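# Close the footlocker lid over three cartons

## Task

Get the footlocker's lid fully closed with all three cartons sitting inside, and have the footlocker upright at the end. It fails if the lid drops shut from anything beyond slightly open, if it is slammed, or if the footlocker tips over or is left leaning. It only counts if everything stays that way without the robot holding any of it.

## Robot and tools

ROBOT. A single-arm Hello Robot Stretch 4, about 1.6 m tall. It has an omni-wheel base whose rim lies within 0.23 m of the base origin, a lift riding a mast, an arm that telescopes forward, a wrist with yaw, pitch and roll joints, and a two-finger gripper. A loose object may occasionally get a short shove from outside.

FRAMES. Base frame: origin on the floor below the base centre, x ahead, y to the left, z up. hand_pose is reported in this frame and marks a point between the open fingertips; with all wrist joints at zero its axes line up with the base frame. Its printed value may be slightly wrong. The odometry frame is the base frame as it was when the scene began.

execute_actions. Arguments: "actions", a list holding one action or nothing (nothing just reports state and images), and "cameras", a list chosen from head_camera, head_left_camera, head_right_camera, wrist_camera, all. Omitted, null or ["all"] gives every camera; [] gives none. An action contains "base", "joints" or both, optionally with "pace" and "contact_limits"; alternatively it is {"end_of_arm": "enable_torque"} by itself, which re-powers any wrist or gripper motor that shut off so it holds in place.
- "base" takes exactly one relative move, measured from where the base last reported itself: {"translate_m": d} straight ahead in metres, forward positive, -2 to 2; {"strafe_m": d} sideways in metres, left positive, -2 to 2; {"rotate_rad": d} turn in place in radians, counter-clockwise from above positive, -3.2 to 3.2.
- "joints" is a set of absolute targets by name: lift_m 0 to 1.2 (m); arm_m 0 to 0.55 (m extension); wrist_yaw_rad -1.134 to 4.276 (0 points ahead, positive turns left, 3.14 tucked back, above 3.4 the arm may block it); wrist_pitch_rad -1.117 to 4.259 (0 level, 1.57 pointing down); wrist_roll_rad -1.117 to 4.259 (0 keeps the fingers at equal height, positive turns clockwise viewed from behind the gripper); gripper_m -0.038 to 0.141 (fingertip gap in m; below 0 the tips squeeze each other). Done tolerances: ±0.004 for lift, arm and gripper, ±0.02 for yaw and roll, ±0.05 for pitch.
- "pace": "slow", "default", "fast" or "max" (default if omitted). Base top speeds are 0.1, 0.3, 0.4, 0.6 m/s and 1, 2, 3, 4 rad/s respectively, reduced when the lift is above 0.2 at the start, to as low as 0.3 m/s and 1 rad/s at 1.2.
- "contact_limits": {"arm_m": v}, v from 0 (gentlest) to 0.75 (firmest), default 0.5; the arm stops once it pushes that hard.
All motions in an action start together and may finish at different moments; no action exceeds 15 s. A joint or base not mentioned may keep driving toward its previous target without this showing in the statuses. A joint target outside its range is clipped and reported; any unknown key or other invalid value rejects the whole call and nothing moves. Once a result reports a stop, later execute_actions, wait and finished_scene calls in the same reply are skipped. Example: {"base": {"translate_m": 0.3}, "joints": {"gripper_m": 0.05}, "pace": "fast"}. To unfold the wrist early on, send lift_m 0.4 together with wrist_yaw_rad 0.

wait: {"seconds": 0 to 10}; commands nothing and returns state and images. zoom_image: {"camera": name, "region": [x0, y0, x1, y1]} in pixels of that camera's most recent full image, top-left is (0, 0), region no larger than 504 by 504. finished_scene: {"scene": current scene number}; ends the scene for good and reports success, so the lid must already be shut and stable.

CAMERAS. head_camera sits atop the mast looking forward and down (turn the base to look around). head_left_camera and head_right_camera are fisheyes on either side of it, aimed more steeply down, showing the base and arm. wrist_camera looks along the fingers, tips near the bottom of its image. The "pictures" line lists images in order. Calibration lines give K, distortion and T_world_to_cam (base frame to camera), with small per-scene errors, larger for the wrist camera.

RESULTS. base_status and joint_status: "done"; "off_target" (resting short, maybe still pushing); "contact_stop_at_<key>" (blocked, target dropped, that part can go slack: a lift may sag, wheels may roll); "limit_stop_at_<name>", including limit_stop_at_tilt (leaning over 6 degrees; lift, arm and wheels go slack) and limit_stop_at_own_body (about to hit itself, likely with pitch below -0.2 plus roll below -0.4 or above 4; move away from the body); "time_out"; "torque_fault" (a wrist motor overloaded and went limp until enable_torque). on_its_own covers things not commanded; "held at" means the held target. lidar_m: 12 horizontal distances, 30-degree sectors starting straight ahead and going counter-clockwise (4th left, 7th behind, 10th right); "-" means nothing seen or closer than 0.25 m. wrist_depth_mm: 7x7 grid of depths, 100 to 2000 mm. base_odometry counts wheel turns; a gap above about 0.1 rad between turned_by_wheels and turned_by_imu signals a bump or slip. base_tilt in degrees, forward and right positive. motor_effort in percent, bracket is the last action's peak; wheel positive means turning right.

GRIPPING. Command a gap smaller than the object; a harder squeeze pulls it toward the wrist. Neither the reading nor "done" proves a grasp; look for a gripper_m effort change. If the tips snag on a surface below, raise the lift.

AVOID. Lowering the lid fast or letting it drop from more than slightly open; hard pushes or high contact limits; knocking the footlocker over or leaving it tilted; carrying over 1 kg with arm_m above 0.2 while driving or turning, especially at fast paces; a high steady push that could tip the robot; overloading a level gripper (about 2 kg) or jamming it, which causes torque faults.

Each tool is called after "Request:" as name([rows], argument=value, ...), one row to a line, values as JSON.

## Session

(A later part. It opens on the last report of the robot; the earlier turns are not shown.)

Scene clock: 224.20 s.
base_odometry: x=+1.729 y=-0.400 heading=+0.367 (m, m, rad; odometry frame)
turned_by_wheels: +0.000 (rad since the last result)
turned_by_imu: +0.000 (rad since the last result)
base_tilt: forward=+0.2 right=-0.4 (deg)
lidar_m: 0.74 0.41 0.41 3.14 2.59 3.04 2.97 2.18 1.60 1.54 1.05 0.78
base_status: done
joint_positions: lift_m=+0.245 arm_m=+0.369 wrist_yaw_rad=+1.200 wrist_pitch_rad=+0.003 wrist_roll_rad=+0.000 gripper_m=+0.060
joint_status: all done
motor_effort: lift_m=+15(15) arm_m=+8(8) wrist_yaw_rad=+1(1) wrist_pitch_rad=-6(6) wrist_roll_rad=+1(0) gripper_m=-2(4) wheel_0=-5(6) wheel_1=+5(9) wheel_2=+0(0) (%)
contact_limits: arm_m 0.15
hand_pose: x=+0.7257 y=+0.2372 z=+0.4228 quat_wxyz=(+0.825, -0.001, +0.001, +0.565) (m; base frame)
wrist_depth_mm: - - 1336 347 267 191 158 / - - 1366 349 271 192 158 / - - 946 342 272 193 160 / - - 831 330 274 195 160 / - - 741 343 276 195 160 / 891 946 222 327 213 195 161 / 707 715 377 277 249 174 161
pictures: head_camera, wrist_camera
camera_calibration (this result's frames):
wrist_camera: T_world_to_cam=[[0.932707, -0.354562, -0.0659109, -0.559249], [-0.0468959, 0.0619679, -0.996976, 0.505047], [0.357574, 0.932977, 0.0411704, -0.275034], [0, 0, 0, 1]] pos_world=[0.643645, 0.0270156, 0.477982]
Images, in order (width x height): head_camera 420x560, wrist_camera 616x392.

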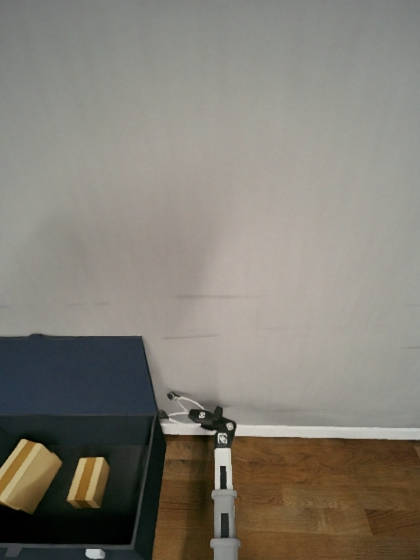

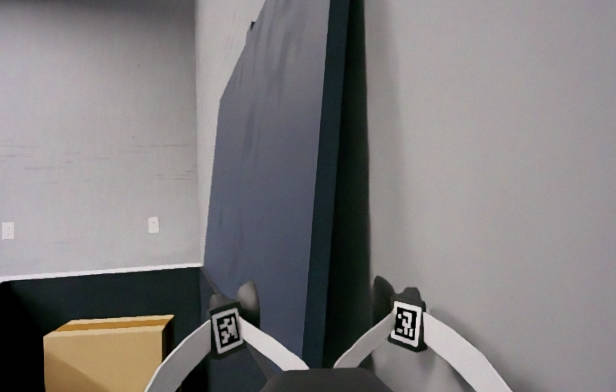

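Request:
execute_actions([
  {"base":{"strafe_m":0.045},"joints":{"arm_m":0.373},"contact_limits":{"arm_m":0.15},"pace":"slow"},
], cameras=["wrist_camera","head_camera"])

Scene clock: 236.97 s.
base_odometry: x=+1.713 y=-0.358 heading=+0.368 (m, m, rad; odometry frame)
turned_by_wheels: +0.000 (rad since the last result)
turned_by_imu: +0.000 (rad since the last result)
base_tilt: forward=+0.3 right=-0.4 (deg)
lidar_m: 0.75 0.34 0.41 3.10 2.61 3.04 2.96 2.21 1.67 1.58 1.07 0.78
base_status: done
joint_positions: lift_m=+0.245 arm_m=+0.372 wrist_yaw_rad=+1.200 wrist_pitch_rad=+0.003 wrist_roll_rad=+0.000 gripper_m=+0.060
joint_status: all done
motor_effort: lift_m=+14(14) arm_m=+8(8) wrist_yaw_rad=+0(1) wrist_pitch_rad=-6(5) wrist_roll_rad=+0(0) gripper_m=-2(3) wheel_0=-4(12) wheel_1=+6(9) wheel_2=+0(0) (%)
contact_limits: arm_m 0.15
hand_pose: x=+0.7287 y=+0.2372 z=+0.4228 quat_wxyz=(+0.825, -0.001, +0.001, +0.565) (m; base frame)
wrist_depth_mm: - - 1336 336 252 189 156 / - - 1336 320 253 191 157 / - - 917 304 256 191 158 / - - 809 290 257 193 159 / - - 715 278 273 194 159 / 854 917 223 267 213 194 160 / 661 676 377 235 247 172 160
pictures: head_camera, wrist_camera
camera_calibration (this result's frames):
wrist_camera: T_world_to_cam=[[0.932707, -0.354562, -0.065911, -0.56205], [-0.046896, 0.061968, -0.996976, 0.505188], [0.357574, 0.932977, 0.0411704, -0.276108], [0, 0, 0, 1]] pos_world=[0.646648, 0.0270156, 0.477982]
Images, in order (width x height): head_camera 420x560, wrist_camera 616x392.

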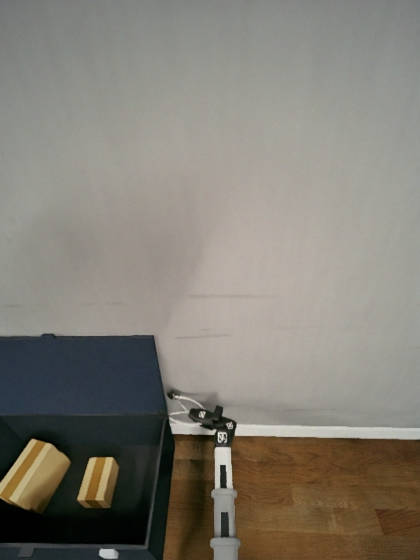

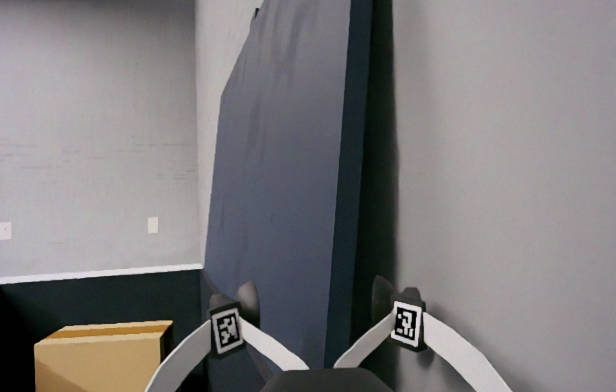

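Request:
execute_actions([
  {"base":{"strafe_m":0.03},"pace":"slow"},
], cameras=["wrist_camera","head_camera"])

Scene clock: 242.17 s.
base_odometry: x=+1.702 y=-0.330 heading=+0.367 (m, m, rad; odometry frame)
turned_by_wheels: +0.000 (rad since the last result)
turned_by_imu: +0.000 (rad since the last result)
base_tilt: forward=+0.2 right=-0.4 (deg)
lidar_m: 0.74 0.34 0.39 3.08 2.54 3.01 2.96 2.28 1.67 1.62 1.07 0.77
base_status: done
joint_positions: lift_m=+0.245 arm_m=+0.372 wrist_yaw_rad=+1.199 wrist_pitch_rad=+0.003 wrist_roll_rad=+0.000 gripper_m=+0.060
joint_status: not commanded
motor_effort: lift_m=+14(14) arm_m=+7(7) wrist_yaw_rad=+5(4) wrist_pitch_rad=-7(6) wrist_roll_rad=+0(0) gripper_m=-4(3) wheel_0=-6(4) wheel_1=+5(8) wheel_2=+0(0) (%)
hand_pose: x=+0.7290 y=+0.2369 z=+0.4228 quat_wxyz=(+0.826, -0.001, +0.001, +0.564) (m; base frame)
wrist_depth_mm: - - 1308 332 234 190 157 / - - 1308 315 230 191 158 / - - 917 304 231 192 159 / - - 778 290 244 193 160 / - - 707 278 245 195 160 / 831 878 222 265 210 195 160 / 634 640 377 214 236 173 161
pictures: head_camera, wrist_camera
camera_calibration (this result's frames):
wrist_camera: T_world_to_cam=[[0.932223, -0.355832, -0.0659113, -0.561817], [-0.0468118, 0.0620319, -0.996976, 0.505143], [0.358845, 0.932489, 0.0411704, -0.276809], [0, 0, 0, 1]] pos_world=[0.646717, 0.0268738, 0.477982]
Images, in order (width x height): head_camera 420x560, wrist_camera 616x392.

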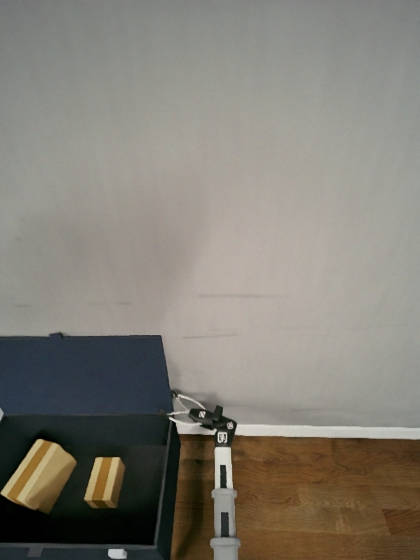

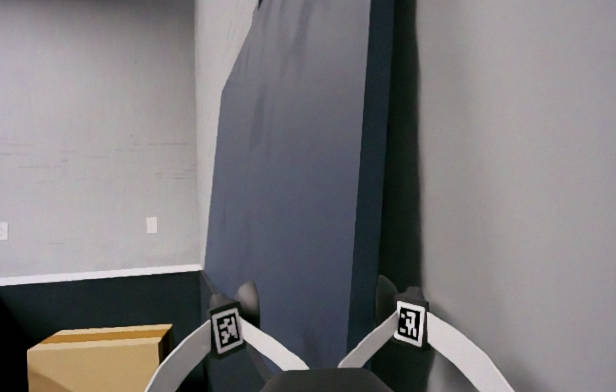

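Request:
execute_actions([
  {"joints":{"lift_m":0.36},"pace":"slow"},
], cameras=["wrist_camera","head_camera"])

Scene clock: 246.73 s.
base_odometry: x=+1.702 y=-0.330 heading=+0.367 (m, m, rad; odometry frame)
turned_by_wheels: +0.000 (rad since the last result)
turned_by_imu: +0.000 (rad since the last result)
base_tilt: forward=+0.1 right=-0.4 (deg)
lidar_m: 0.75 0.35 0.38 3.06 2.57 3.03 2.96 2.26 1.67 1.62 1.06 0.78
base_status: not commanded
joint_positions: lift_m=+0.360 arm_m=+0.372 wrist_yaw_rad=+1.198 wrist_pitch_rad=+0.004 wrist_roll_rad=+0.000 gripper_m=+0.060
joint_status: all done
motor_effort: lift_m=+22(24) arm_m=+6(7) wrist_yaw_rad=+7(14) wrist_pitch_rad=-10(12) wrist_roll_rad=-1(0) gripper_m=-4(3) wheel_0=-6(6) wheel_1=+5(5) wheel_2=+0(0) (%)
hand_pose: x=+0.7293 y=+0.2368 z=+0.5368 quat_wxyz=(+0.826, -0.001, +0.002, +0.564) (m; base frame)
wrist_depth_mm: - - 1308 296 239 189 156 / - - 1308 290 240 190 158 / - - 778 286 242 192 159 / - - 759 281 243 193 160 / - - 732 277 245 194 160 / - - 222 272 211 195 160 / 831 878 407 221 234 172 160
pictures: head_camera, wrist_camera
camera_calibration (this result's frames):
wrist_camera: T_world_to_cam=[[0.93197, -0.356457, -0.0661114, -0.554146], [-0.0472981, 0.0612492, -0.997001, 0.61942], [0.359437, 0.932302, 0.0402227, -0.281371], [0, 0, 0, 1]] pos_world=[0.64688, 0.0268544, 0.592245]
Images, in order (width x height): head_camera 420x560, wrist_camera 616x392.

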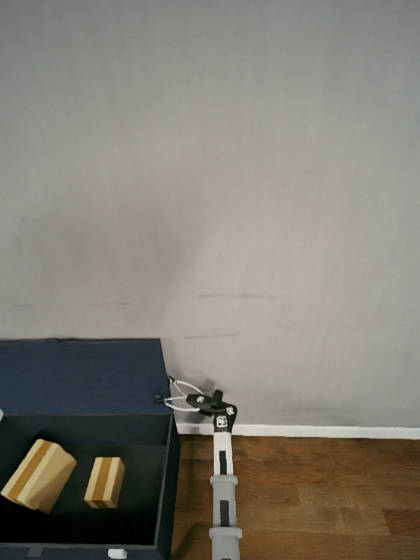

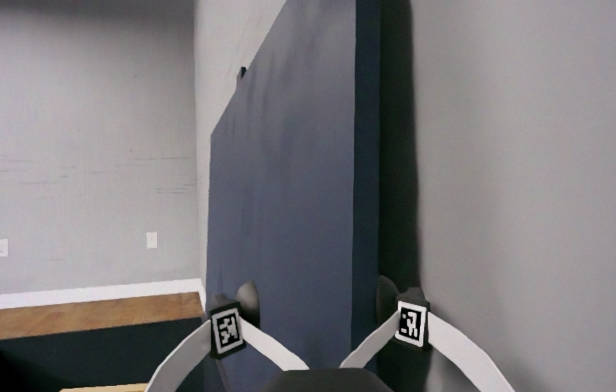

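Request:
execute_actions([
  {"joints":{"lift_m":0.54},"pace":"slow"},
], cameras=["wrist_camera","head_camera"])

Scene clock: 252.10 s.
base_odometry: x=+1.702 y=-0.330 heading=+0.367 (m, m, rad; odometry frame)
turned_by_wheels: +0.000 (rad since the last result)
turned_by_imu: +0.000 (rad since the last result)
base_tilt: forward=+0.3 right=-0.4 (deg)
lidar_m: 0.72 0.35 0.39 3.08 2.52 3.02 2.95 2.29 1.68 1.63 1.05 0.76
base_status: not commanded
joint_positions: lift_m=+0.540 arm_m=+0.372 wrist_yaw_rad=+1.199 wrist_pitch_rad=+0.003 wrist_roll_rad=+0.000 gripper_m=+0.060
joint_status: all done
motor_effort: lift_m=+22(24) arm_m=+7(7) wrist_yaw_rad=+4(6) wrist_pitch_rad=-8(9) wrist_roll_rad=+0(0) gripper_m=-2(2) wheel_0=-7(7) wheel_1=+5(5) wheel_2=+0(0) (%)
hand_pose: x=+0.7291 y=+0.2370 z=+0.7170 quat_wxyz=(+0.826, -0.001, +0.001, +0.564) (m; base frame)
wrist_depth_mm: - - 1281 442 268 190 157 / - - 1336 449 268 191 158 / - - 1397 455 272 193 159 / - - 1078 329 245 193 160 / - - 715 268 247 195 160 / - - 222 268 209 195 161 / 1983 - 418 219 236 173 161
pictures: head_camera, wrist_camera
camera_calibration (this result's frames):
wrist_camera: T_world_to_cam=[[0.932263, -0.355689, -0.0661078, -0.542407], [-0.0471903, 0.0616118, -0.996984, 0.798828], [0.35869, 0.932571, 0.0406533, -0.288515], [0, 0, 0, 1]] pos_world=[0.646851, 0.0269153, 0.77229]
Images, in order (width x height): head_camera 420x560, wrist_camera 616x392.

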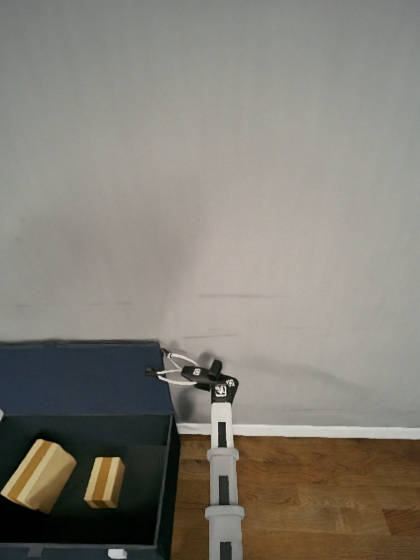

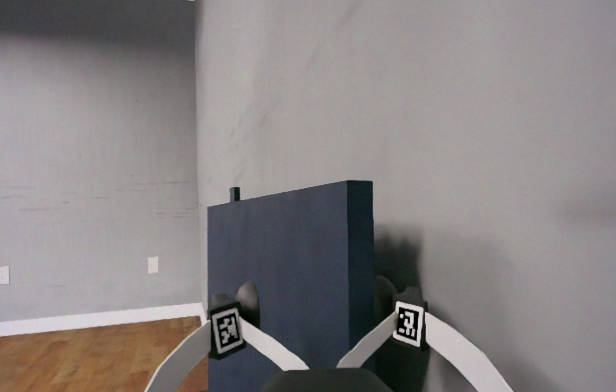

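Request:
execute_actions([
  {"joints":{"gripper_m":0.03},"pace":"slow"},
], cameras=[])

Request:
execute_actions([
  {"joints":{"arm_m":0.33},"pace":"slow"},
], cameras=["wrist_camera","head_camera"])

Scene clock: 259.43 s.
base_odometry: x=+1.702 y=-0.330 heading=+0.367 (m, m, rad; odometry frame)
turned_by_wheels: +0.000 (rad since the last result)
turned_by_imu: +0.000 (rad since the last result)
base_tilt: forward=+0.2 right=-0.4 (deg)
lidar_m: 0.74 0.33 0.38 3.08 2.54 3.05 2.95 2.29 1.67 1.61 1.05 0.79
base_status: not commanded
joint_positions: lift_m=+0.540 arm_m=+0.372 wrist_yaw_rad=+1.199 wrist_pitch_rad=+0.003 wrist_roll_rad=+0.000 gripper_m=+0.030
joint_status: all done
motor_effort: lift_m=+22(22) arm_m=+6(6) wrist_yaw_rad=+3(4) wrist_pitch_rad=-4(7) wrist_roll_rad=+0(0) gripper_m=-3(4) wheel_0=-7(6) wheel_1=+5(5) wheel_2=+0(0) (%)
hand_pose: x=+0.7290 y=+0.2370 z=+0.7171 quat_wxyz=(+0.826, -0.001, +0.001, +0.564) (m; base frame)
wrist_depth_mm: - - 1336 442 267 190 157 / - - 1336 452 270 191 158 / - - 1430 452 272 193 159 / - - 1078 254 273 193 160 / - - 585 233 273 195 160 / - - 615 209 207 195 160 / - - 355 190 241 173 161
pictures: none
No camera images: the call's "cameras" was empty. Leave "cameras" out to get every camera's image.

Scene clock: 261.03 s.
base_odometry: x=+1.702 y=-0.330 heading=+0.367 (m, m, rad; odometry frame)
turned_by_wheels: +0.000 (rad since the last result)
turned_by_imu: +0.000 (rad since the last result)
base_tilt: forward=+0.2 right=-0.4 (deg)
lidar_m: 0.75 0.35 0.37 3.06 2.52 3.06 2.98 2.27 1.71 1.62 1.07 0.76
base_status: not commanded
joint_positions: lift_m=+0.540 arm_m=+0.331 wrist_yaw_rad=+1.200 wrist_pitch_rad=+0.003 wrist_roll_rad=+0.000 gripper_m=+0.030
joint_status: all done
motor_effort: lift_m=+23(22) arm_m=-7(7) wrist_yaw_rad=+0(3) wrist_pitch_rad=-6(6) wrist_roll_rad=-2(0) gripper_m=-5(5) wheel_0=-6(6) wheel_1=+5(5) wheel_2=+0(0) (%)
hand_pose: x=+0.6881 y=+0.2373 z=+0.7172 quat_wxyz=(+0.825, -0.001, +0.001, +0.565) (m; base frame)
wrist_depth_mm: - - 1808 580 343 244 202 / - - 1756 580 345 245 203 / - - 1863 591 349 246 204 / - - 1160 496 349 249 202 / - - 517 223 353 249 206 / - - 647 206 208 251 205 / - 1983 377 188 320 231 206
pictures: head_camera, wrist_camera
camera_calibration (this result's frames):
wrist_camera: T_world_to_cam=[[0.932848, -0.35416, -0.0660756, -0.504856], [-0.0470647, 0.0620364, -0.996964, 0.796836], [0.357184, 0.933125, 0.0412021, -0.273583], [0, 0, 0, 1]] pos_world=[0.606176, 0.027055, 0.77233]
Images, in order (width x height): head_camera 420x560, wrist_camera 616x392.

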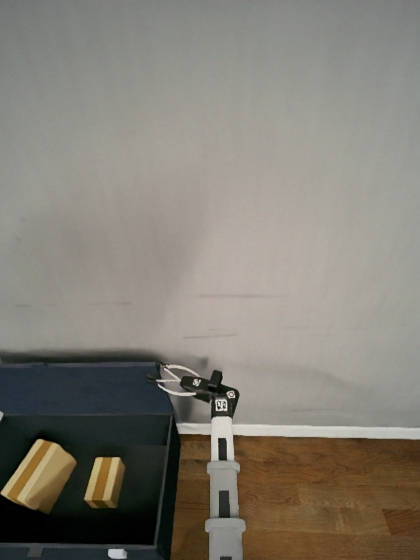

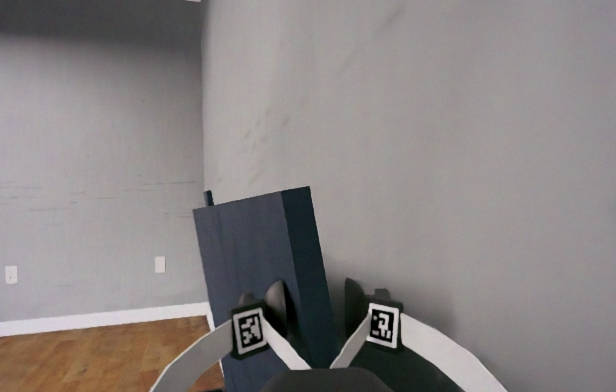

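Request:
execute_actions([
  {"joints":{"arm_m":0.22,"lift_m":0.508,"wrist_roll_rad":-0.45,"gripper_m":0.045},"pace":"slow"},
], cameras=["wrist_camera","head_camera"])

Scene clock: 273.37 s.
base_odometry: x=+1.702 y=-0.330 heading=+0.367 (m, m, rad; odometry frame)
turned_by_wheels: +0.000 (rad since the last result)
turned_by_imu: +0.000 (rad since the last result)
base_tilt: forward=+0.2 right=-0.5 (deg)
lidar_m: 0.73 0.35 0.39 3.08 2.55 3.02 2.96 2.30 1.68 1.59 1.06 0.77
base_status: not commanded
joint_positions: lift_m=+0.508 arm_m=+0.221 wrist_yaw_rad=+1.201 wrist_pitch_rad=+0.005 wrist_roll_rad=-0.450 gripper_m=+0.045
joint_status: all done
motor_effort: lift_m=+15(20) arm_m=-6(8) wrist_yaw_rad=-4(4) wrist_pitch_rad=-13(13) wrist_roll_rad=+1(2) gripper_m=-3(8) wheel_0=-5(6) wheel_1=+5(5) wheel_2=+0(0) (%)
hand_pose: x=+0.5778 y=+0.2375 z=+0.6851 quat_wxyz=(+0.804, -0.185, -0.124, +0.551) (m; base frame)
wrist_depth_mm: - - - - 991 609 462 / - - - 1756 842 559 424 / - - - 1366 732 500 394 / - - 488 904 661 459 368 / 1983 - 574 741 585 424 345 / 878 1756 307 654 208 394 325 / 866 931 296 199 430 334 310
pictures: head_camera, wrist_camera
camera_calibration (this result's frames):
wrist_camera: T_world_to_cam=[[0.867952, -0.325856, 0.374802, -0.675298], [0.362999, -0.098821, -0.926534, 0.512692], [0.338955, 0.940241, 0.0325134, -0.218247], [0, 0, 0, 1]] pos_world=[0.473996, 0.0358191, 0.735226]
Images, in order (width x height): head_camera 420x560, wrist_camera 616x392.

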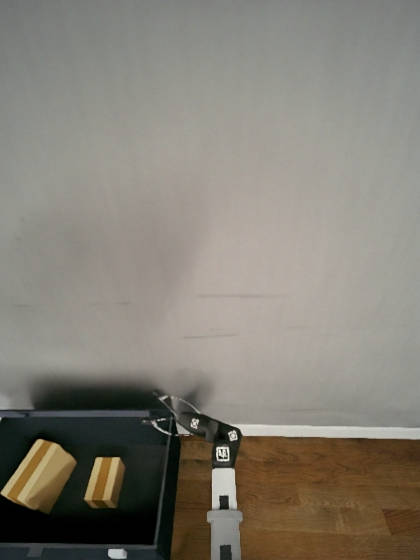

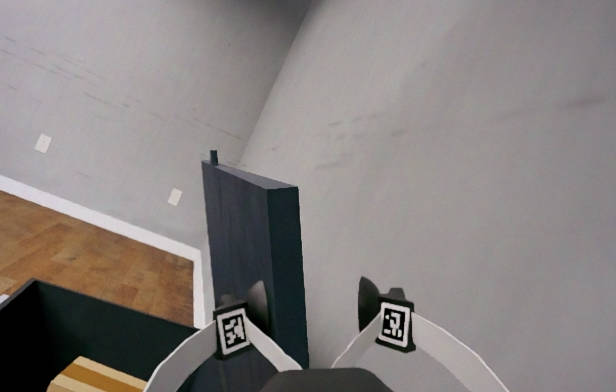

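Request:
execute_actions([
  {"joints":{"arm_m":0.10,"lift_m":0.42,"wrist_roll_rad":-0.85},"pace":"slow"},
], cameras=["wrist_camera","head_camera"])

Scene clock: 277.80 s.
base_odometry: x=+1.702 y=-0.330 heading=+0.368 (m, m, rad; odometry frame)
turned_by_wheels: +0.000 (rad since the last result)
turned_by_imu: +0.000 (rad since the last result)
base_tilt: forward=+0.2 right=-0.5 (deg)
lidar_m: 0.74 0.36 0.38 3.09 2.54 3.05 2.95 2.29 1.69 1.61 1.04 0.77
base_status: not commanded
joint_positions: lift_m=+0.420 arm_m=+0.101 wrist_yaw_rad=+1.201 wrist_pitch_rad=+0.008 wrist_roll_rad=-0.850 gripper_m=+0.045
joint_status: all done
on_its_own: wrist_pitch_rad is at rest, and its effort (-24) is outside its rest range (-23 to +23)
motor_effort: lift_m=+17(16) arm_m=-7(7) wrist_yaw_rad=-1(14) wrist_pitch_rad=-24(22) wrist_roll_rad=+1(8) gripper_m=-6(9) wheel_0=-3(5) wheel_1=+5(5) wheel_2=+0(0) (%)
hand_pose: x=+0.4580 y=+0.2373 z=+0.5960 quat_wxyz=(+0.751, -0.343, -0.230, +0.516) (m; base frame)
wrist_depth_mm: - - - - - 1708 1078 / - - - - - 1229 866 / 1708 - - - 1397 960 741 / 1255 960 - 1430 1042 778 647 / 904 960 1008 1078 854 668 559 / 854 732 820 842 208 574 492 / 741 741 640 204 564 466 442
pictures: head_camera, wrist_camera
camera_calibration (this result's frames):
wrist_camera: T_world_to_cam=[[0.664695, -0.243287, 0.706393, -0.662067], [0.671392, -0.220253, -0.707617, 0.230682], [0.327739, 0.944616, 0.0169403, -0.161245], [0, 0, 0, 1]] pos_world=[0.338041, 0.0420504, 0.633646]
Images, in order (width x height): head_camera 420x560, wrist_camera 616x392.

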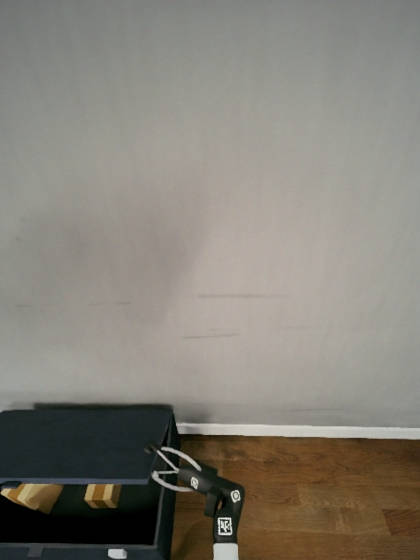

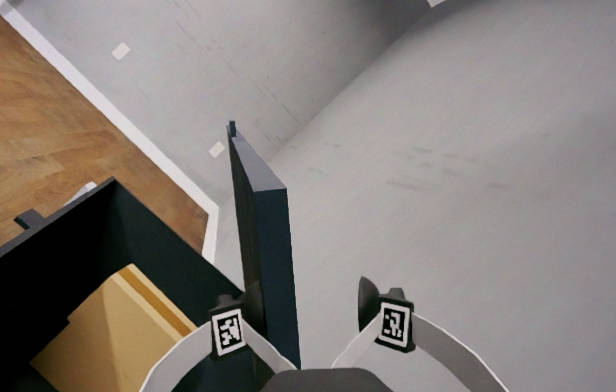

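Request:
execute_actions([
  {"joints":{"arm_m":0.03,"lift_m":0.305,"wrist_roll_rad":-1.1},"pace":"slow"},
], cameras=["wrist_camera","head_camera","head_left_camera"])

Scene clock: 282.40 s.
base_odometry: x=+1.702 y=-0.330 heading=+0.368 (m, m, rad; odometry frame)
turned_by_wheels: +0.000 (rad since the last result)
turned_by_imu: +0.000 (rad since the last result)
base_tilt: forward=+0.3 right=-0.4 (deg)
lidar_m: 0.74 0.33 0.39 3.08 2.57 3.05 2.96 2.26 1.68 1.63 1.06 0.78
base_status: not commanded
joint_positions: lift_m=+0.305 arm_m=+0.031 wrist_yaw_rad=+1.199 wrist_pitch_rad=+0.009 wrist_roll_rad=-1.101 gripper_m=+0.045
joint_status: all done
on_its_own: wrist_pitch_rad is at rest, and its effort (-25) is outside its rest range (-23 to +23)
motor_effort: lift_m=+16(17) arm_m=-7(8) wrist_yaw_rad=+4(16) wrist_pitch_rad=-25(25) wrist_roll_rad=+2(4) gripper_m=-5(4) wheel_0=-3(3) wheel_1=+5(5) wheel_2=+0(0) (%)
hand_pose: x=+0.3885 y=+0.2370 z=+0.4808 quat_wxyz=(+0.702, -0.434, -0.292, +0.483) (m; base frame)
wrist_depth_mm: 1366 - - - - - - / 1138 1983 - - - - 1576 / 976 1336 - - - 1464 1138 / 798 960 960 1863 1430 1118 891 / 469 866 831 1281 1060 891 741 / 661 768 216 946 209 723 640 / 504 549 723 208 661 569 559
pictures: head_camera, head_left_camera, wrist_camera
camera_calibration (this result's frames):
wrist_camera: T_world_to_cam=[[0.481481, -0.17131, 0.859552, -0.554122], [0.814094, -0.275907, -0.511006, 0.0589498], [0.324696, 0.945795, 0.00661852, -0.130337], [0, 0, 0, 1]] pos_world=[0.261128, 0.0446103, 0.507283]
Images, in order (width x height): head_camera 420x560, head_left_camera 420x672, wrist_camera 616x392.

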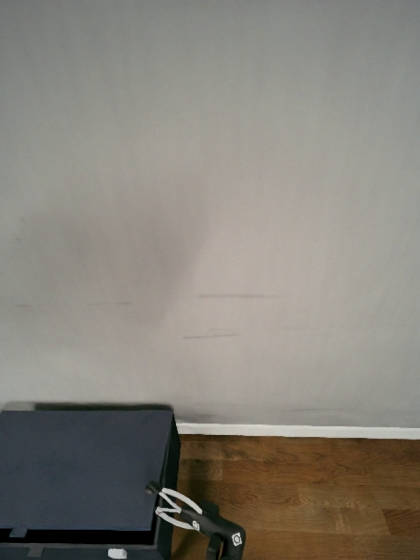

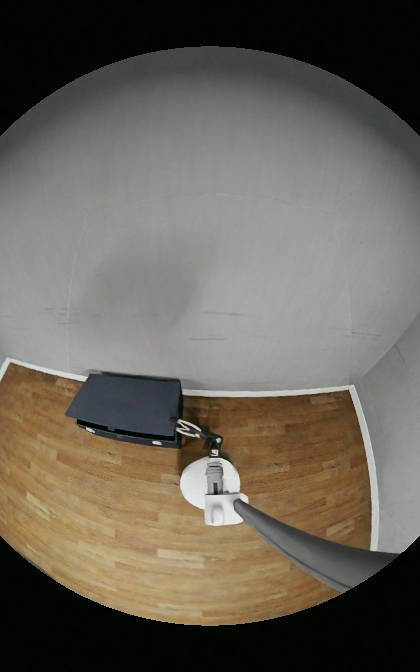

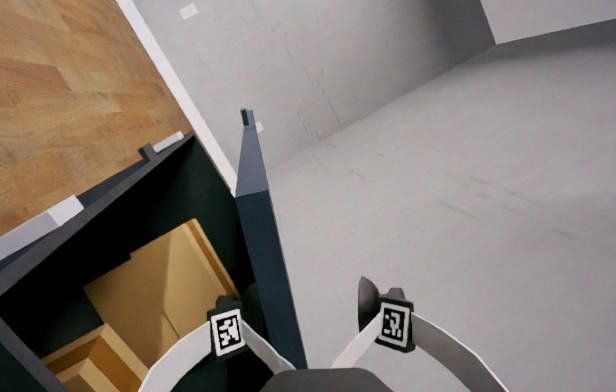

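Request:
execute_actions([
  {"joints":{"arm_m":0.012,"lift_m":0.245},"pace":"slow"},
], cameras=["wrist_camera","head_camera","head_left_camera"])

Scene clock: 286.43 s.
base_odometry: x=+1.702 y=-0.330 heading=+0.368 (m, m, rad; odometry frame)
turned_by_wheels: +0.000 (rad since the last result)
turned_by_imu: +0.000 (rad since the last result)
base_tilt: forward=+0.2 right=-0.5 (deg)
lidar_m: 0.74 0.33 0.39 3.07 2.58 3.03 2.99 2.29 1.70 1.61 1.03 0.77
base_status: not commanded
joint_positions: lift_m=+0.245 arm_m=+0.013 wrist_yaw_rad=+1.199 wrist_pitch_rad=+0.009 wrist_roll_rad=-1.101 gripper_m=+0.045
joint_status: all done
on_its_own: wrist_pitch_rad is at rest, and its effort (-24) is outside its rest range (-23 to +23)
motor_effort: lift_m=+17(16) arm_m=-7(7) wrist_yaw_rad=+3(5) wrist_pitch_rad=-24(24) wrist_roll_rad=+2(1) gripper_m=-6(5) wheel_0=-3(3) wheel_1=+5(5) wheel_2=+0(0) (%)
hand_pose: x=+0.3704 y=+0.2370 z=+0.4208 quat_wxyz=(+0.702, -0.434, -0.292, +0.483) (m; base frame)
wrist_depth_mm: 1205 - - - - - - / 991 1808 - - - - 1618 / 854 1336 960 - - 1576 1182 / 732 387 820 1808 1499 1160 946 / 310 759 768 1182 1118 904 768 / 185 196 215 366 209 741 676 / 190 195 214 208 691 591 574
pictures: head_camera, head_left_camera, wrist_camera
camera_calibration (this result's frames):
wrist_camera: T_world_to_cam=[[0.481501, -0.17113, 0.859576, -0.49387], [0.814198, -0.275673, -0.510965, 0.0429513], [0.324404, 0.945896, 0.00659669, -0.124014], [0, 0, 0, 1]] pos_world=[0.243059, 0.0446293, 0.447284]
Images, in order (width x height): head_camera 420x560, head_left_camera 420x672, wrist_camera 616x392.

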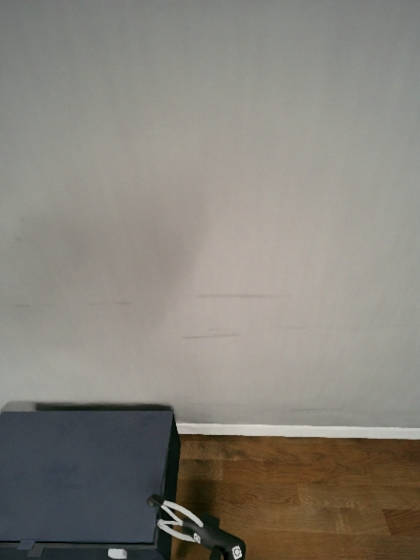

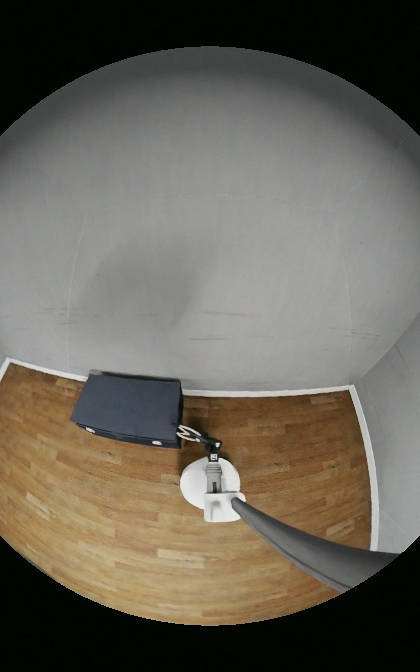

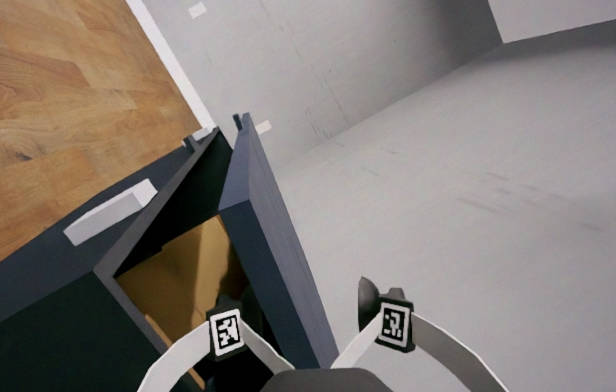

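Request:
execute_actions([
  {"base":{"strafe_m":-0.012},"joints":{"lift_m":0.225},"pace":"slow"},
], cameras=["wrist_camera"])

Scene clock: 292.00 s.
base_odometry: x=+1.706 y=-0.341 heading=+0.368 (m, m, rad; odometry frame)
turned_by_wheels: +0.000 (rad since the last result)
turned_by_imu: +0.000 (rad since the last result)
base_tilt: forward=+0.3 right=-0.4 (deg)
lidar_m: 0.75 0.36 0.41 3.06 2.56 3.05 2.94 2.23 1.68 1.60 1.06 0.79
base_status: done
joint_positions: lift_m=+0.225 arm_m=+0.013 wrist_yaw_rad=+1.203 wrist_pitch_rad=+0.009 wrist_roll_rad=-1.101 gripper_m=+0.045
joint_status: all done
motor_effort: lift_m=+16(16) arm_m=-7(7) wrist_yaw_rad=-7(7) wrist_pitch_rad=-23(24) wrist_roll_rad=+2(2) gripper_m=-9(7) wheel_0=+7(9) wheel_1=-5(8) wheel_2=+0(1) (%)
hand_pose: x=+0.3695 y=+0.2377 z=+0.4009 quat_wxyz=(+0.702, -0.433, -0.293, +0.484) (m; base frame)
wrist_depth_mm: 1138 - - - - - - / 946 1708 - - - - 1661 / 820 1255 809 - - 1537 1205 / 707 306 322 1863 1499 1138 946 / 357 212 778 831 1118 917 788 / 196 200 211 306 209 759 668 / 201 206 216 220 691 591 580
pictures: wrist_camera
camera_calibration (this result's frames):
wrist_camera: T_world_to_cam=[[0.481994, -0.169715, 0.859581, -0.476742], [0.815196, -0.27273, -0.510954, 0.0326022], [0.32115, 0.947003, 0.00689704, -0.123382], [0, 0, 0, 1]] pos_world=[0.242834, 0.0448246, 0.427308]
Images, in order (width x height): wrist_camera 616x392.

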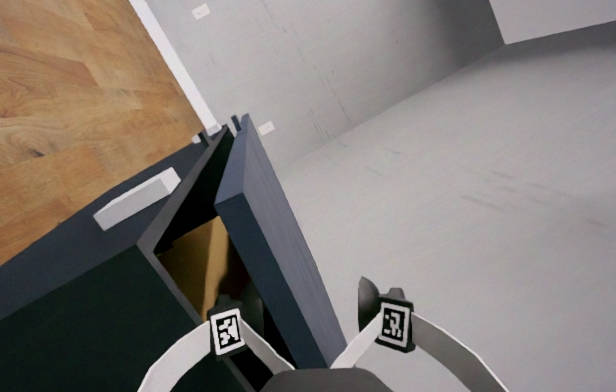

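Request:
zoom_image(camera="wrist_camera", region=[120, 190, 440, 392])

Region (120, 190, 440, 392) of wrist_camera's 616x392 image, scaled by 1.575; it fills the top 318 rows of this view, and the rest is white.

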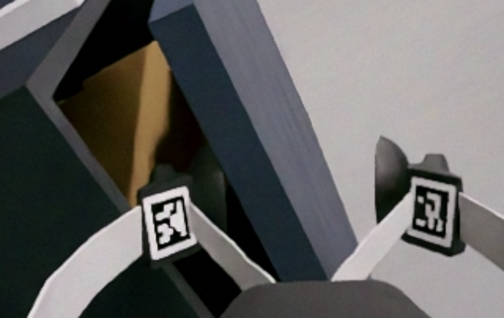

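Request:
execute_actions([
  {"base":{"strafe_m":-0.008},"joints":{"lift_m":0.217},"pace":"slow"},
], cameras=["wrist_camera"])

Scene clock: 296.50 s.
base_odometry: x=+1.709 y=-0.349 heading=+0.368 (m, m, rad; odometry frame)
turned_by_wheels: +0.000 (rad since the last result)
turned_by_imu: +0.000 (rad since the last result)
base_tilt: forward=+0.2 right=-0.4 (deg)
lidar_m: 0.75 0.37 0.39 3.08 2.61 3.04 2.95 2.24 1.67 1.60 1.05 0.78
base_status: done
joint_positions: lift_m=+0.217 arm_m=+0.013 wrist_yaw_rad=+1.203 wrist_pitch_rad=+0.006 wrist_roll_rad=-1.101 gripper_m=+0.045
joint_status: all done
motor_effort: lift_m=+16(17) arm_m=-6(7) wrist_yaw_rad=-9(9) wrist_pitch_rad=-13(23) wrist_roll_rad=+2(2) gripper_m=-3(6) wheel_0=+6(10) wheel_1=-4(7) wheel_2=+0(1) (%)
hand_pose: x=+0.3694 y=+0.2378 z=+0.3938 quat_wxyz=(+0.702, -0.432, -0.294, +0.484) (m; base frame)
wrist_depth_mm: 1118 - - - - - - / 946 1618 - - - - 1661 / 809 1255 788 - - 1576 1229 / 699 304 310 1921 1499 1138 946 / 353 204 788 759 1118 917 778 / 202 209 212 332 209 768 676 / 209 215 225 229 691 597 585
pictures: wrist_camera
camera_calibration (this result's frames):
wrist_camera: T_world_to_cam=[[0.481137, -0.171919, 0.859623, -0.4698], [0.815919, -0.270791, -0.510832, 0.0283941], [0.3206, 0.947162, 0.0099845, -0.124443], [0, 0, 0, 1]] pos_world=[0.242767, 0.0447887, 0.419598]
Images, in order (width x height): wrist_camera 616x392.

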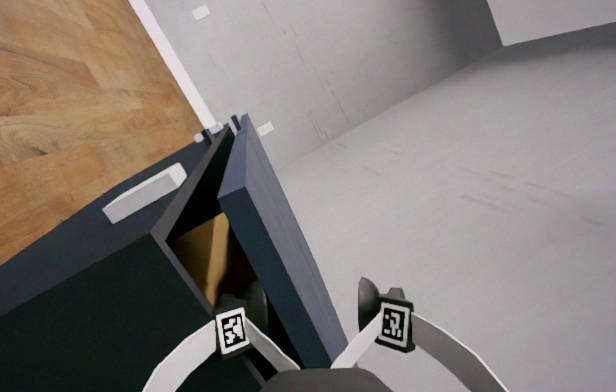

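Request:
execute_actions([
  {"base":{"strafe_m":-0.006},"pace":"slow"},
], cameras=["wrist_camera"])

Scene clock: 299.93 s.
base_odometry: x=+1.711 y=-0.354 heading=+0.368 (m, m, rad; odometry frame)
turned_by_wheels: +0.000 (rad since the last result)
turned_by_imu: +0.000 (rad since the last result)
base_tilt: forward=+0.1 right=-0.5 (deg)
lidar_m: 0.75 0.37 0.37 3.07 2.64 3.04 2.96 2.22 1.64 1.61 1.06 0.77
base_status: done
joint_positions: lift_m=+0.217 arm_m=+0.013 wrist_yaw_rad=+1.202 wrist_pitch_rad=+0.006 wrist_roll_rad=-1.101 gripper_m=+0.045
joint_status: not commanded
motor_effort: lift_m=+15(16) arm_m=-6(7) wrist_yaw_rad=-5(9) wrist_pitch_rad=-15(13) wrist_roll_rad=+2(2) gripper_m=-6(5) wheel_0=+7(8) wheel_1=-5(6) wheel_2=+0(0) (%)
hand_pose: x=+0.3696 y=+0.2376 z=+0.3938 quat_wxyz=(+0.702, -0.433, -0.294, +0.483) (m; base frame)
wrist_depth_mm: 1098 - - - - - - / 946 1661 - - - - 1661 / 809 1229 778 - - 1537 1182 / 699 310 300 1808 1464 1160 931 / 343 209 798 778 1118 917 778 / 208 215 218 345 209 750 668 / 215 221 231 236 699 597 585
pictures: wrist_camera
camera_calibration (this result's frames):
wrist_camera: T_world_to_cam=[[0.48095, -0.172441, 0.859623, -0.469766], [0.815624, -0.271676, -0.510832, 0.0284481], [0.321627, 0.946814, 0.00998444, -0.124632], [0, 0, 0, 1]] pos_world=[0.242816, 0.0447251, 0.419598]
Images, in order (width x height): wrist_camera 616x392.

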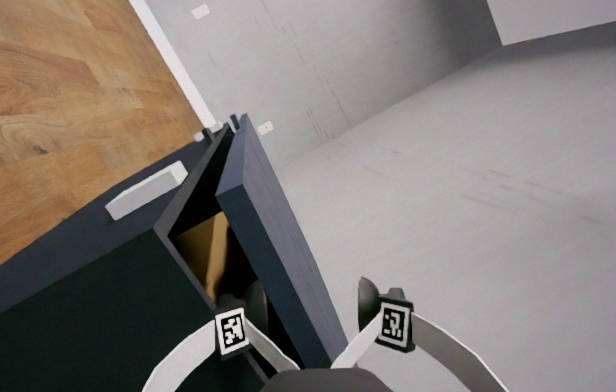

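Request:
execute_actions([
  {"base":{"strafe_m":-0.005},"pace":"slow"},
], cameras=["wrist_camera"])

Scene clock: 307.27 s.
base_odometry: x=+1.713 y=-0.358 heading=+0.368 (m, m, rad; odometry frame)
turned_by_wheels: +0.000 (rad since the last result)
turned_by_imu: +0.000 (rad since the last result)
base_tilt: forward=+0.3 right=-0.4 (deg)
lidar_m: 0.75 0.35 0.39 3.11 2.64 3.04 2.96 2.23 1.66 1.58 1.04 0.77
base_status: done
joint_positions: lift_m=+0.217 arm_m=+0.013 wrist_yaw_rad=+1.200 wrist_pitch_rad=+0.009 wrist_roll_rad=-1.101 gripper_m=+0.045
joint_status: not commanded
on_its_own: wrist_pitch_rad is at rest, and its effort (-24) is outside its rest range (-23 to +23)
motor_effort: lift_m=+16(17) arm_m=-6(7) wrist_yaw_rad=-1(5) wrist_pitch_rad=-24(24) wrist_roll_rad=+3(1) gripper_m=-7(6) wheel_0=+5(9) wheel_1=-4(7) wheel_2=+0(1) (%)
hand_pose: x=+0.3700 y=+0.2373 z=+0.3928 quat_wxyz=(+0.702, -0.434, -0.292, +0.483) (m; base frame)
wrist_depth_mm: 1118 - - - - - - / 917 1618 - - - - 1661 / 798 1205 661 - - 1537 1205 / 691 315 277 1863 1464 1118 946 / 342 215 788 715 1118 904 778 / 214 221 216 319 208 750 668 / 221 227 237 245 676 597 580
pictures: wrist_camera
camera_calibration (this result's frames):
wrist_camera: T_world_to_cam=[[0.481682, -0.170612, 0.859578, -0.469823], [0.814558, -0.274618, -0.510961, 0.0286598], [0.323231, 0.946296, 0.00669461, -0.123626], [0, 0, 0, 1]] pos_world=[0.24292, 0.0447001, 0.419321]
Images, in order (width x height): wrist_camera 616x392.

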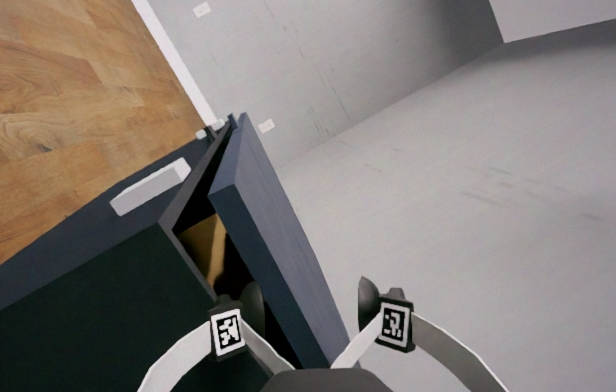

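Finger cleared the rim; lower further.

Request:
execute_actions([
  {"joints":{"lift_m":0.207},"pace":"slow"},
], cameras=["wrist_camera"])

Scene clock: 309.60 s.
base_odometry: x=+1.713 y=-0.358 heading=+0.368 (m, m, rad; odometry frame)
turned_by_wheels: +0.000 (rad since the last result)
turned_by_imu: +0.000 (rad since the last result)
base_tilt: forward=+0.2 right=-0.3 (deg)
lidar_m: 0.74 0.37 0.39 3.10 2.65 3.04 2.94 2.22 1.66 1.58 1.06 0.76
base_status: not commanded
joint_positions: lift_m=+0.207 arm_m=+0.013 wrist_yaw_rad=+1.200 wrist_pitch_rad=+0.008 wrist_roll_rad=-1.101 gripper_m=+0.045
joint_status: all done
on_its_own: wrist_pitch_rad is at rest, and its effort (-25) is outside its rest range (-23 to +23)
motor_effort: lift_m=+16(18) arm_m=-6(7) wrist_yaw_rad=+1(1) wrist_pitch_rad=-25(23) wrist_roll_rad=+3(2) gripper_m=-6(7) wheel_0=+3(4) wheel_1=-4(4) wheel_2=+0(0) (%)
hand_pose: x=+0.3701 y=+0.2372 z=+0.3830 quat_wxyz=(+0.702, -0.434, -0.292, +0.483) (m; base frame)
wrist_depth_mm: 1078 - - - - - - / 917 1618 - - - - 1618 / 788 1205 615 - - 1537 1182 / 676 315 252 1863 1464 1138 946 / 334 213 222 627 1118 891 778 / 215 221 216 351 208 759 668 / 223 229 239 246 676 591 574
pictures: wrist_camera
camera_calibration (this result's frames):
wrist_camera: T_world_to_cam=[[0.481452, -0.171212, 0.859587, -0.461205], [0.814458, -0.274952, -0.51094, 0.0236229], [0.323824, 0.946091, 0.00706869, -0.123797], [0, 0, 0, 1]] pos_world=[0.242897, 0.0446548, 0.409391]
Images, in order (width x height): wrist_camera 616x392.

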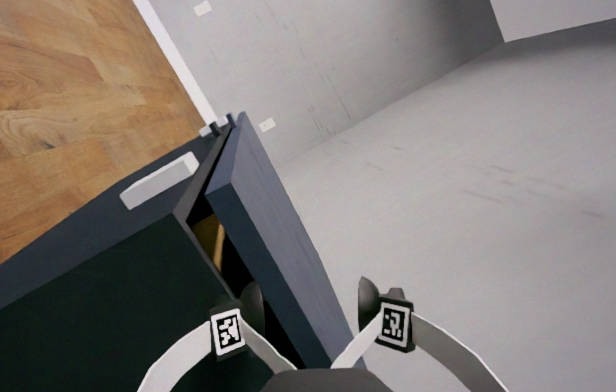

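Request:
execute_actions([
  {"joints":{"lift_m":0.199},"pace":"slow"},
], cameras=["wrist_camera"])

Scene clock: 312.33 s.
base_odometry: x=+1.713 y=-0.358 heading=+0.368 (m, m, rad; odometry frame)
turned_by_wheels: +0.000 (rad since the last result)
turned_by_imu: +0.000 (rad since the last result)
base_tilt: forward=+0.2 right=-0.4 (deg)
lidar_m: 0.74 0.37 0.38 3.07 2.59 3.04 2.93 2.23 1.62 1.57 1.07 0.79
base_status: not commanded
joint_positions: lift_m=+0.199 arm_m=+0.013 wrist_yaw_rad=+1.200 wrist_pitch_rad=+0.003 wrist_roll_rad=-1.100 gripper_m=+0.045
joint_status: all done
motor_effort: lift_m=+14(16) arm_m=-5(6) wrist_yaw_rad=+1(1) wrist_pitch_rad=-8(23) wrist_roll_rad=+2(3) gripper_m=-2(6) wheel_0=+2(4) wheel_1=-3(4) wheel_2=+0(0) (%)
hand_pose: x=+0.3700 y=+0.2372 z=+0.3767 quat_wxyz=(+0.703, -0.432, -0.294, +0.482) (m; base frame)
wrist_depth_mm: 1078 - - - - - - / 891 1661 - - - - 1618 / 788 1205 585 - - 1576 1182 / 668 319 245 1863 1430 1138 931 / 324 214 224 615 1098 904 768 / 213 220 223 343 208 759 661 / 221 229 239 203 683 585 585
pictures: wrist_camera
camera_calibration (this result's frames):
wrist_camera: T_world_to_cam=[[0.479896, -0.175517, 0.859589, -0.45411], [0.815425, -0.272269, -0.510834, 0.0195089], [0.3237, 0.946078, 0.0124605, -0.12571], [0, 0, 0, 1]] pos_world=[0.24271, 0.044539, 0.40188]
Images, in order (width x height): wrist_camera 616x392.

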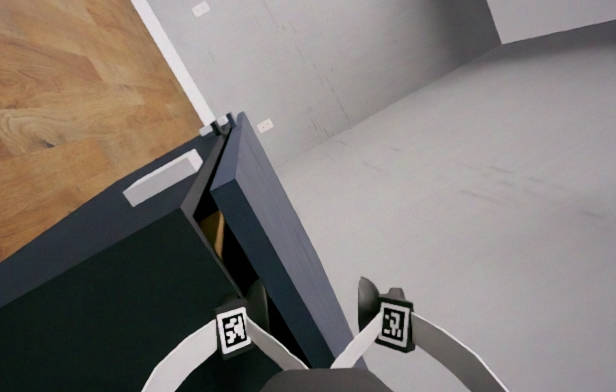

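Resting on rim at ~2 cm gap. Withdraw a little more.

Request:
execute_actions([
  {"base":{"strafe_m":-0.004},"pace":"slow"},
], cameras=["wrist_camera"])

Scene clock: 315.13 s.
base_odometry: x=+1.714 y=-0.362 heading=+0.368 (m, m, rad; odometry frame)
turned_by_wheels: +0.000 (rad since the last result)
turned_by_imu: +0.000 (rad since the last result)
base_tilt: forward=+0.2 right=-0.5 (deg)
lidar_m: 0.75 0.37 0.37 3.11 2.63 3.04 2.96 2.20 1.65 1.58 1.06 0.75
base_status: done
joint_positions: lift_m=+0.199 arm_m=+0.013 wrist_yaw_rad=+1.200 wrist_pitch_rad=+0.004 wrist_roll_rad=-1.100 gripper_m=+0.045
joint_status: not commanded
motor_effort: lift_m=+14(15) arm_m=-5(5) wrist_yaw_rad=+1(1) wrist_pitch_rad=-9(10) wrist_roll_rad=+2(1) gripper_m=-3(4) wheel_0=+3(7) wheel_1=-4(5) wheel_2=+0(3) (%)
hand_pose: x=+0.3700 y=+0.2372 z=+0.3764 quat_wxyz=(+0.703, -0.432, -0.294, +0.482) (m; base frame)
wrist_depth_mm: 1078 - - - - - - / 904 1618 - - - - 1618 / 778 1182 609 - - 1537 1160 / 668 320 249 1808 1464 1138 931 / 329 217 225 627 1118 904 768 / 218 224 226 298 209 759 661 / 225 232 242 203 683 585 580
pictures: wrist_camera
camera_calibration (this result's frames):
wrist_camera: T_world_to_cam=[[0.480127, -0.174919, 0.859582, -0.454108], [0.815291, -0.272615, -0.510864, 0.0195201], [0.323695, 0.946089, 0.0117199, -0.125429], [0, 0, 0, 1]] pos_world=[0.242716, 0.0445563, 0.401785]
Images, in order (width x height): wrist_camera 616x392.

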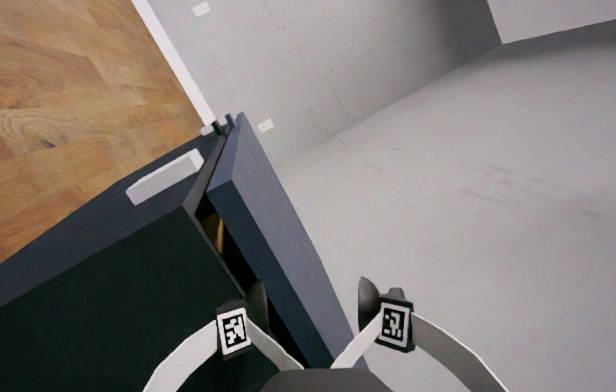

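Request:
execute_actions([
  {"base":{"strafe_m":-0.004},"pace":"slow"},
], cameras=["wrist_camera"])

Scene clock: 317.50 s.
base_odometry: x=+1.715 y=-0.366 heading=+0.368 (m, m, rad; odometry frame)
turned_by_wheels: +0.000 (rad since the last result)
turned_by_imu: +0.000 (rad since the last result)
base_tilt: forward=+0.3 right=-0.2 (deg)
lidar_m: 0.73 0.37 0.39 3.12 2.62 3.06 2.95 2.23 1.63 1.59 1.06 0.76
base_status: done
joint_positions: lift_m=+0.199 arm_m=+0.013 wrist_yaw_rad=+1.198 wrist_pitch_rad=+0.005 wrist_roll_rad=-1.100 gripper_m=+0.045
joint_status: not commanded
motor_effort: lift_m=+16(16) arm_m=-6(6) wrist_yaw_rad=+7(9) wrist_pitch_rad=-12(16) wrist_roll_rad=+0(2) gripper_m=-3(4) wheel_0=+3(6) wheel_1=-7(7) wheel_2=+0(1) (%)
hand_pose: x=+0.3705 y=+0.2367 z=+0.3761 quat_wxyz=(+0.703, -0.433, -0.293, +0.481) (m; base frame)
wrist_depth_mm: 1078 - - - - - - / 904 1618 - - - - 1661 / 788 1205 640 - - 1537 1182 / 668 320 264 1863 1464 1138 931 / 312 221 229 723 1078 904 768 / 222 229 232 345 209 750 668 / 229 237 248 207 683 591 569
pictures: wrist_camera
camera_calibration (this result's frames):
wrist_camera: T_world_to_cam=[[0.479961, -0.175421, 0.859573, -0.454006], [0.81449, -0.274936, -0.510897, 0.0196402], [0.32595, 0.945324, 0.0109204, -0.125541], [0, 0, 0, 1]] pos_world=[0.242829, 0.0444343, 0.401656]
Images, in order (width x height): wrist_camera 616x392.

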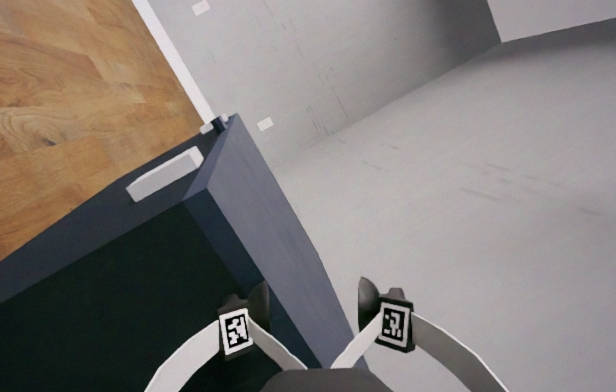

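Closed. Back away.

Request:
execute_actions([
  {"base":{"strafe_m":-0.04}},
], cameras=["wrist_camera","head_left_camera"])

Scene clock: 320.17 s.
base_odometry: x=+1.730 y=-0.403 heading=+0.368 (m, m, rad; odometry frame)
turned_by_wheels: +0.000 (rad since the last result)
turned_by_imu: +0.000 (rad since the last result)
base_tilt: forward=+0.2 right=-0.4 (deg)
lidar_m: 0.75 0.40 0.40 1.11 2.63 3.03 2.97 2.12 1.59 1.55 1.05 0.78
base_status: done
joint_positions: lift_m=+0.199 arm_m=+0.013 wrist_yaw_rad=+1.200 wrist_pitch_rad=+0.003 wrist_roll_rad=-1.100 gripper_m=+0.045
joint_status: not commanded
motor_effort: lift_m=+16(16) arm_m=-6(5) wrist_yaw_rad=+1(8) wrist_pitch_rad=-7(12) wrist_roll_rad=+1(2) gripper_m=-2(2) wheel_0=+1(7) wheel_1=-3(12) wheel_2=+0(0) (%)
hand_pose: x=+0.3700 y=+0.2372 z=+0.3767 quat_wxyz=(+0.703, -0.432, -0.294, +0.482) (m; base frame)
wrist_depth_mm: 1098 - - - - - - / 904 1618 - - - - 1661 / 788 1182 683 - - 1499 1205 / 683 362 270 1808 1464 1160 946 / 319 260 270 778 1118 904 759 / 260 271 274 357 209 750 661 / 271 281 291 230 676 591 574
pictures: head_left_camera, wrist_camera
camera_calibration (this result's frames):
wrist_camera: T_world_to_cam=[[0.479817, -0.175836, 0.859568, -0.453982], [0.815451, -0.272142, -0.510861, 0.0194518], [0.323753, 0.946055, 0.0128074, -0.125849], [0, 0, 0, 1]] pos_world=[0.24271, 0.0445274, 0.401777]
Images, in order (width x height): head_left_camera 420x672, wrist_camera 616x392.

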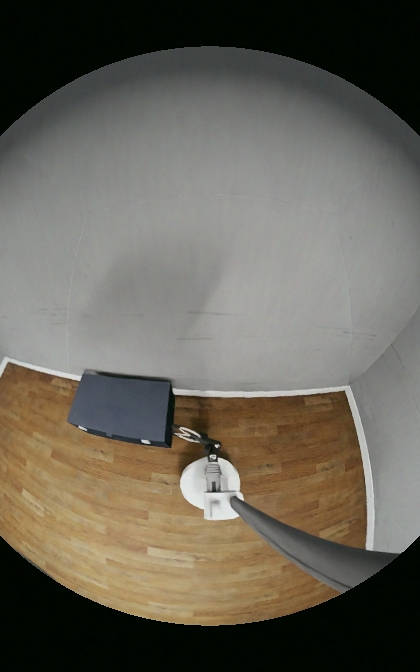

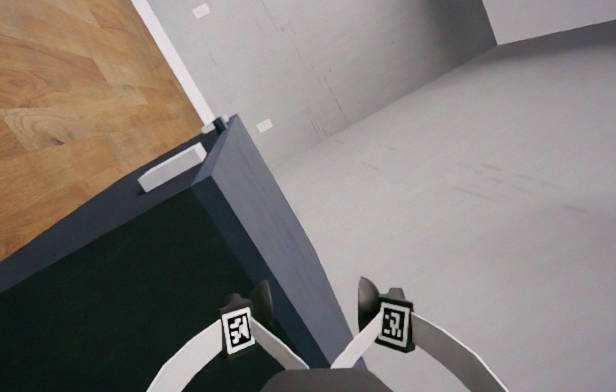

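Request:
finished_scene(scene=1)

The scene is finished: the task was done.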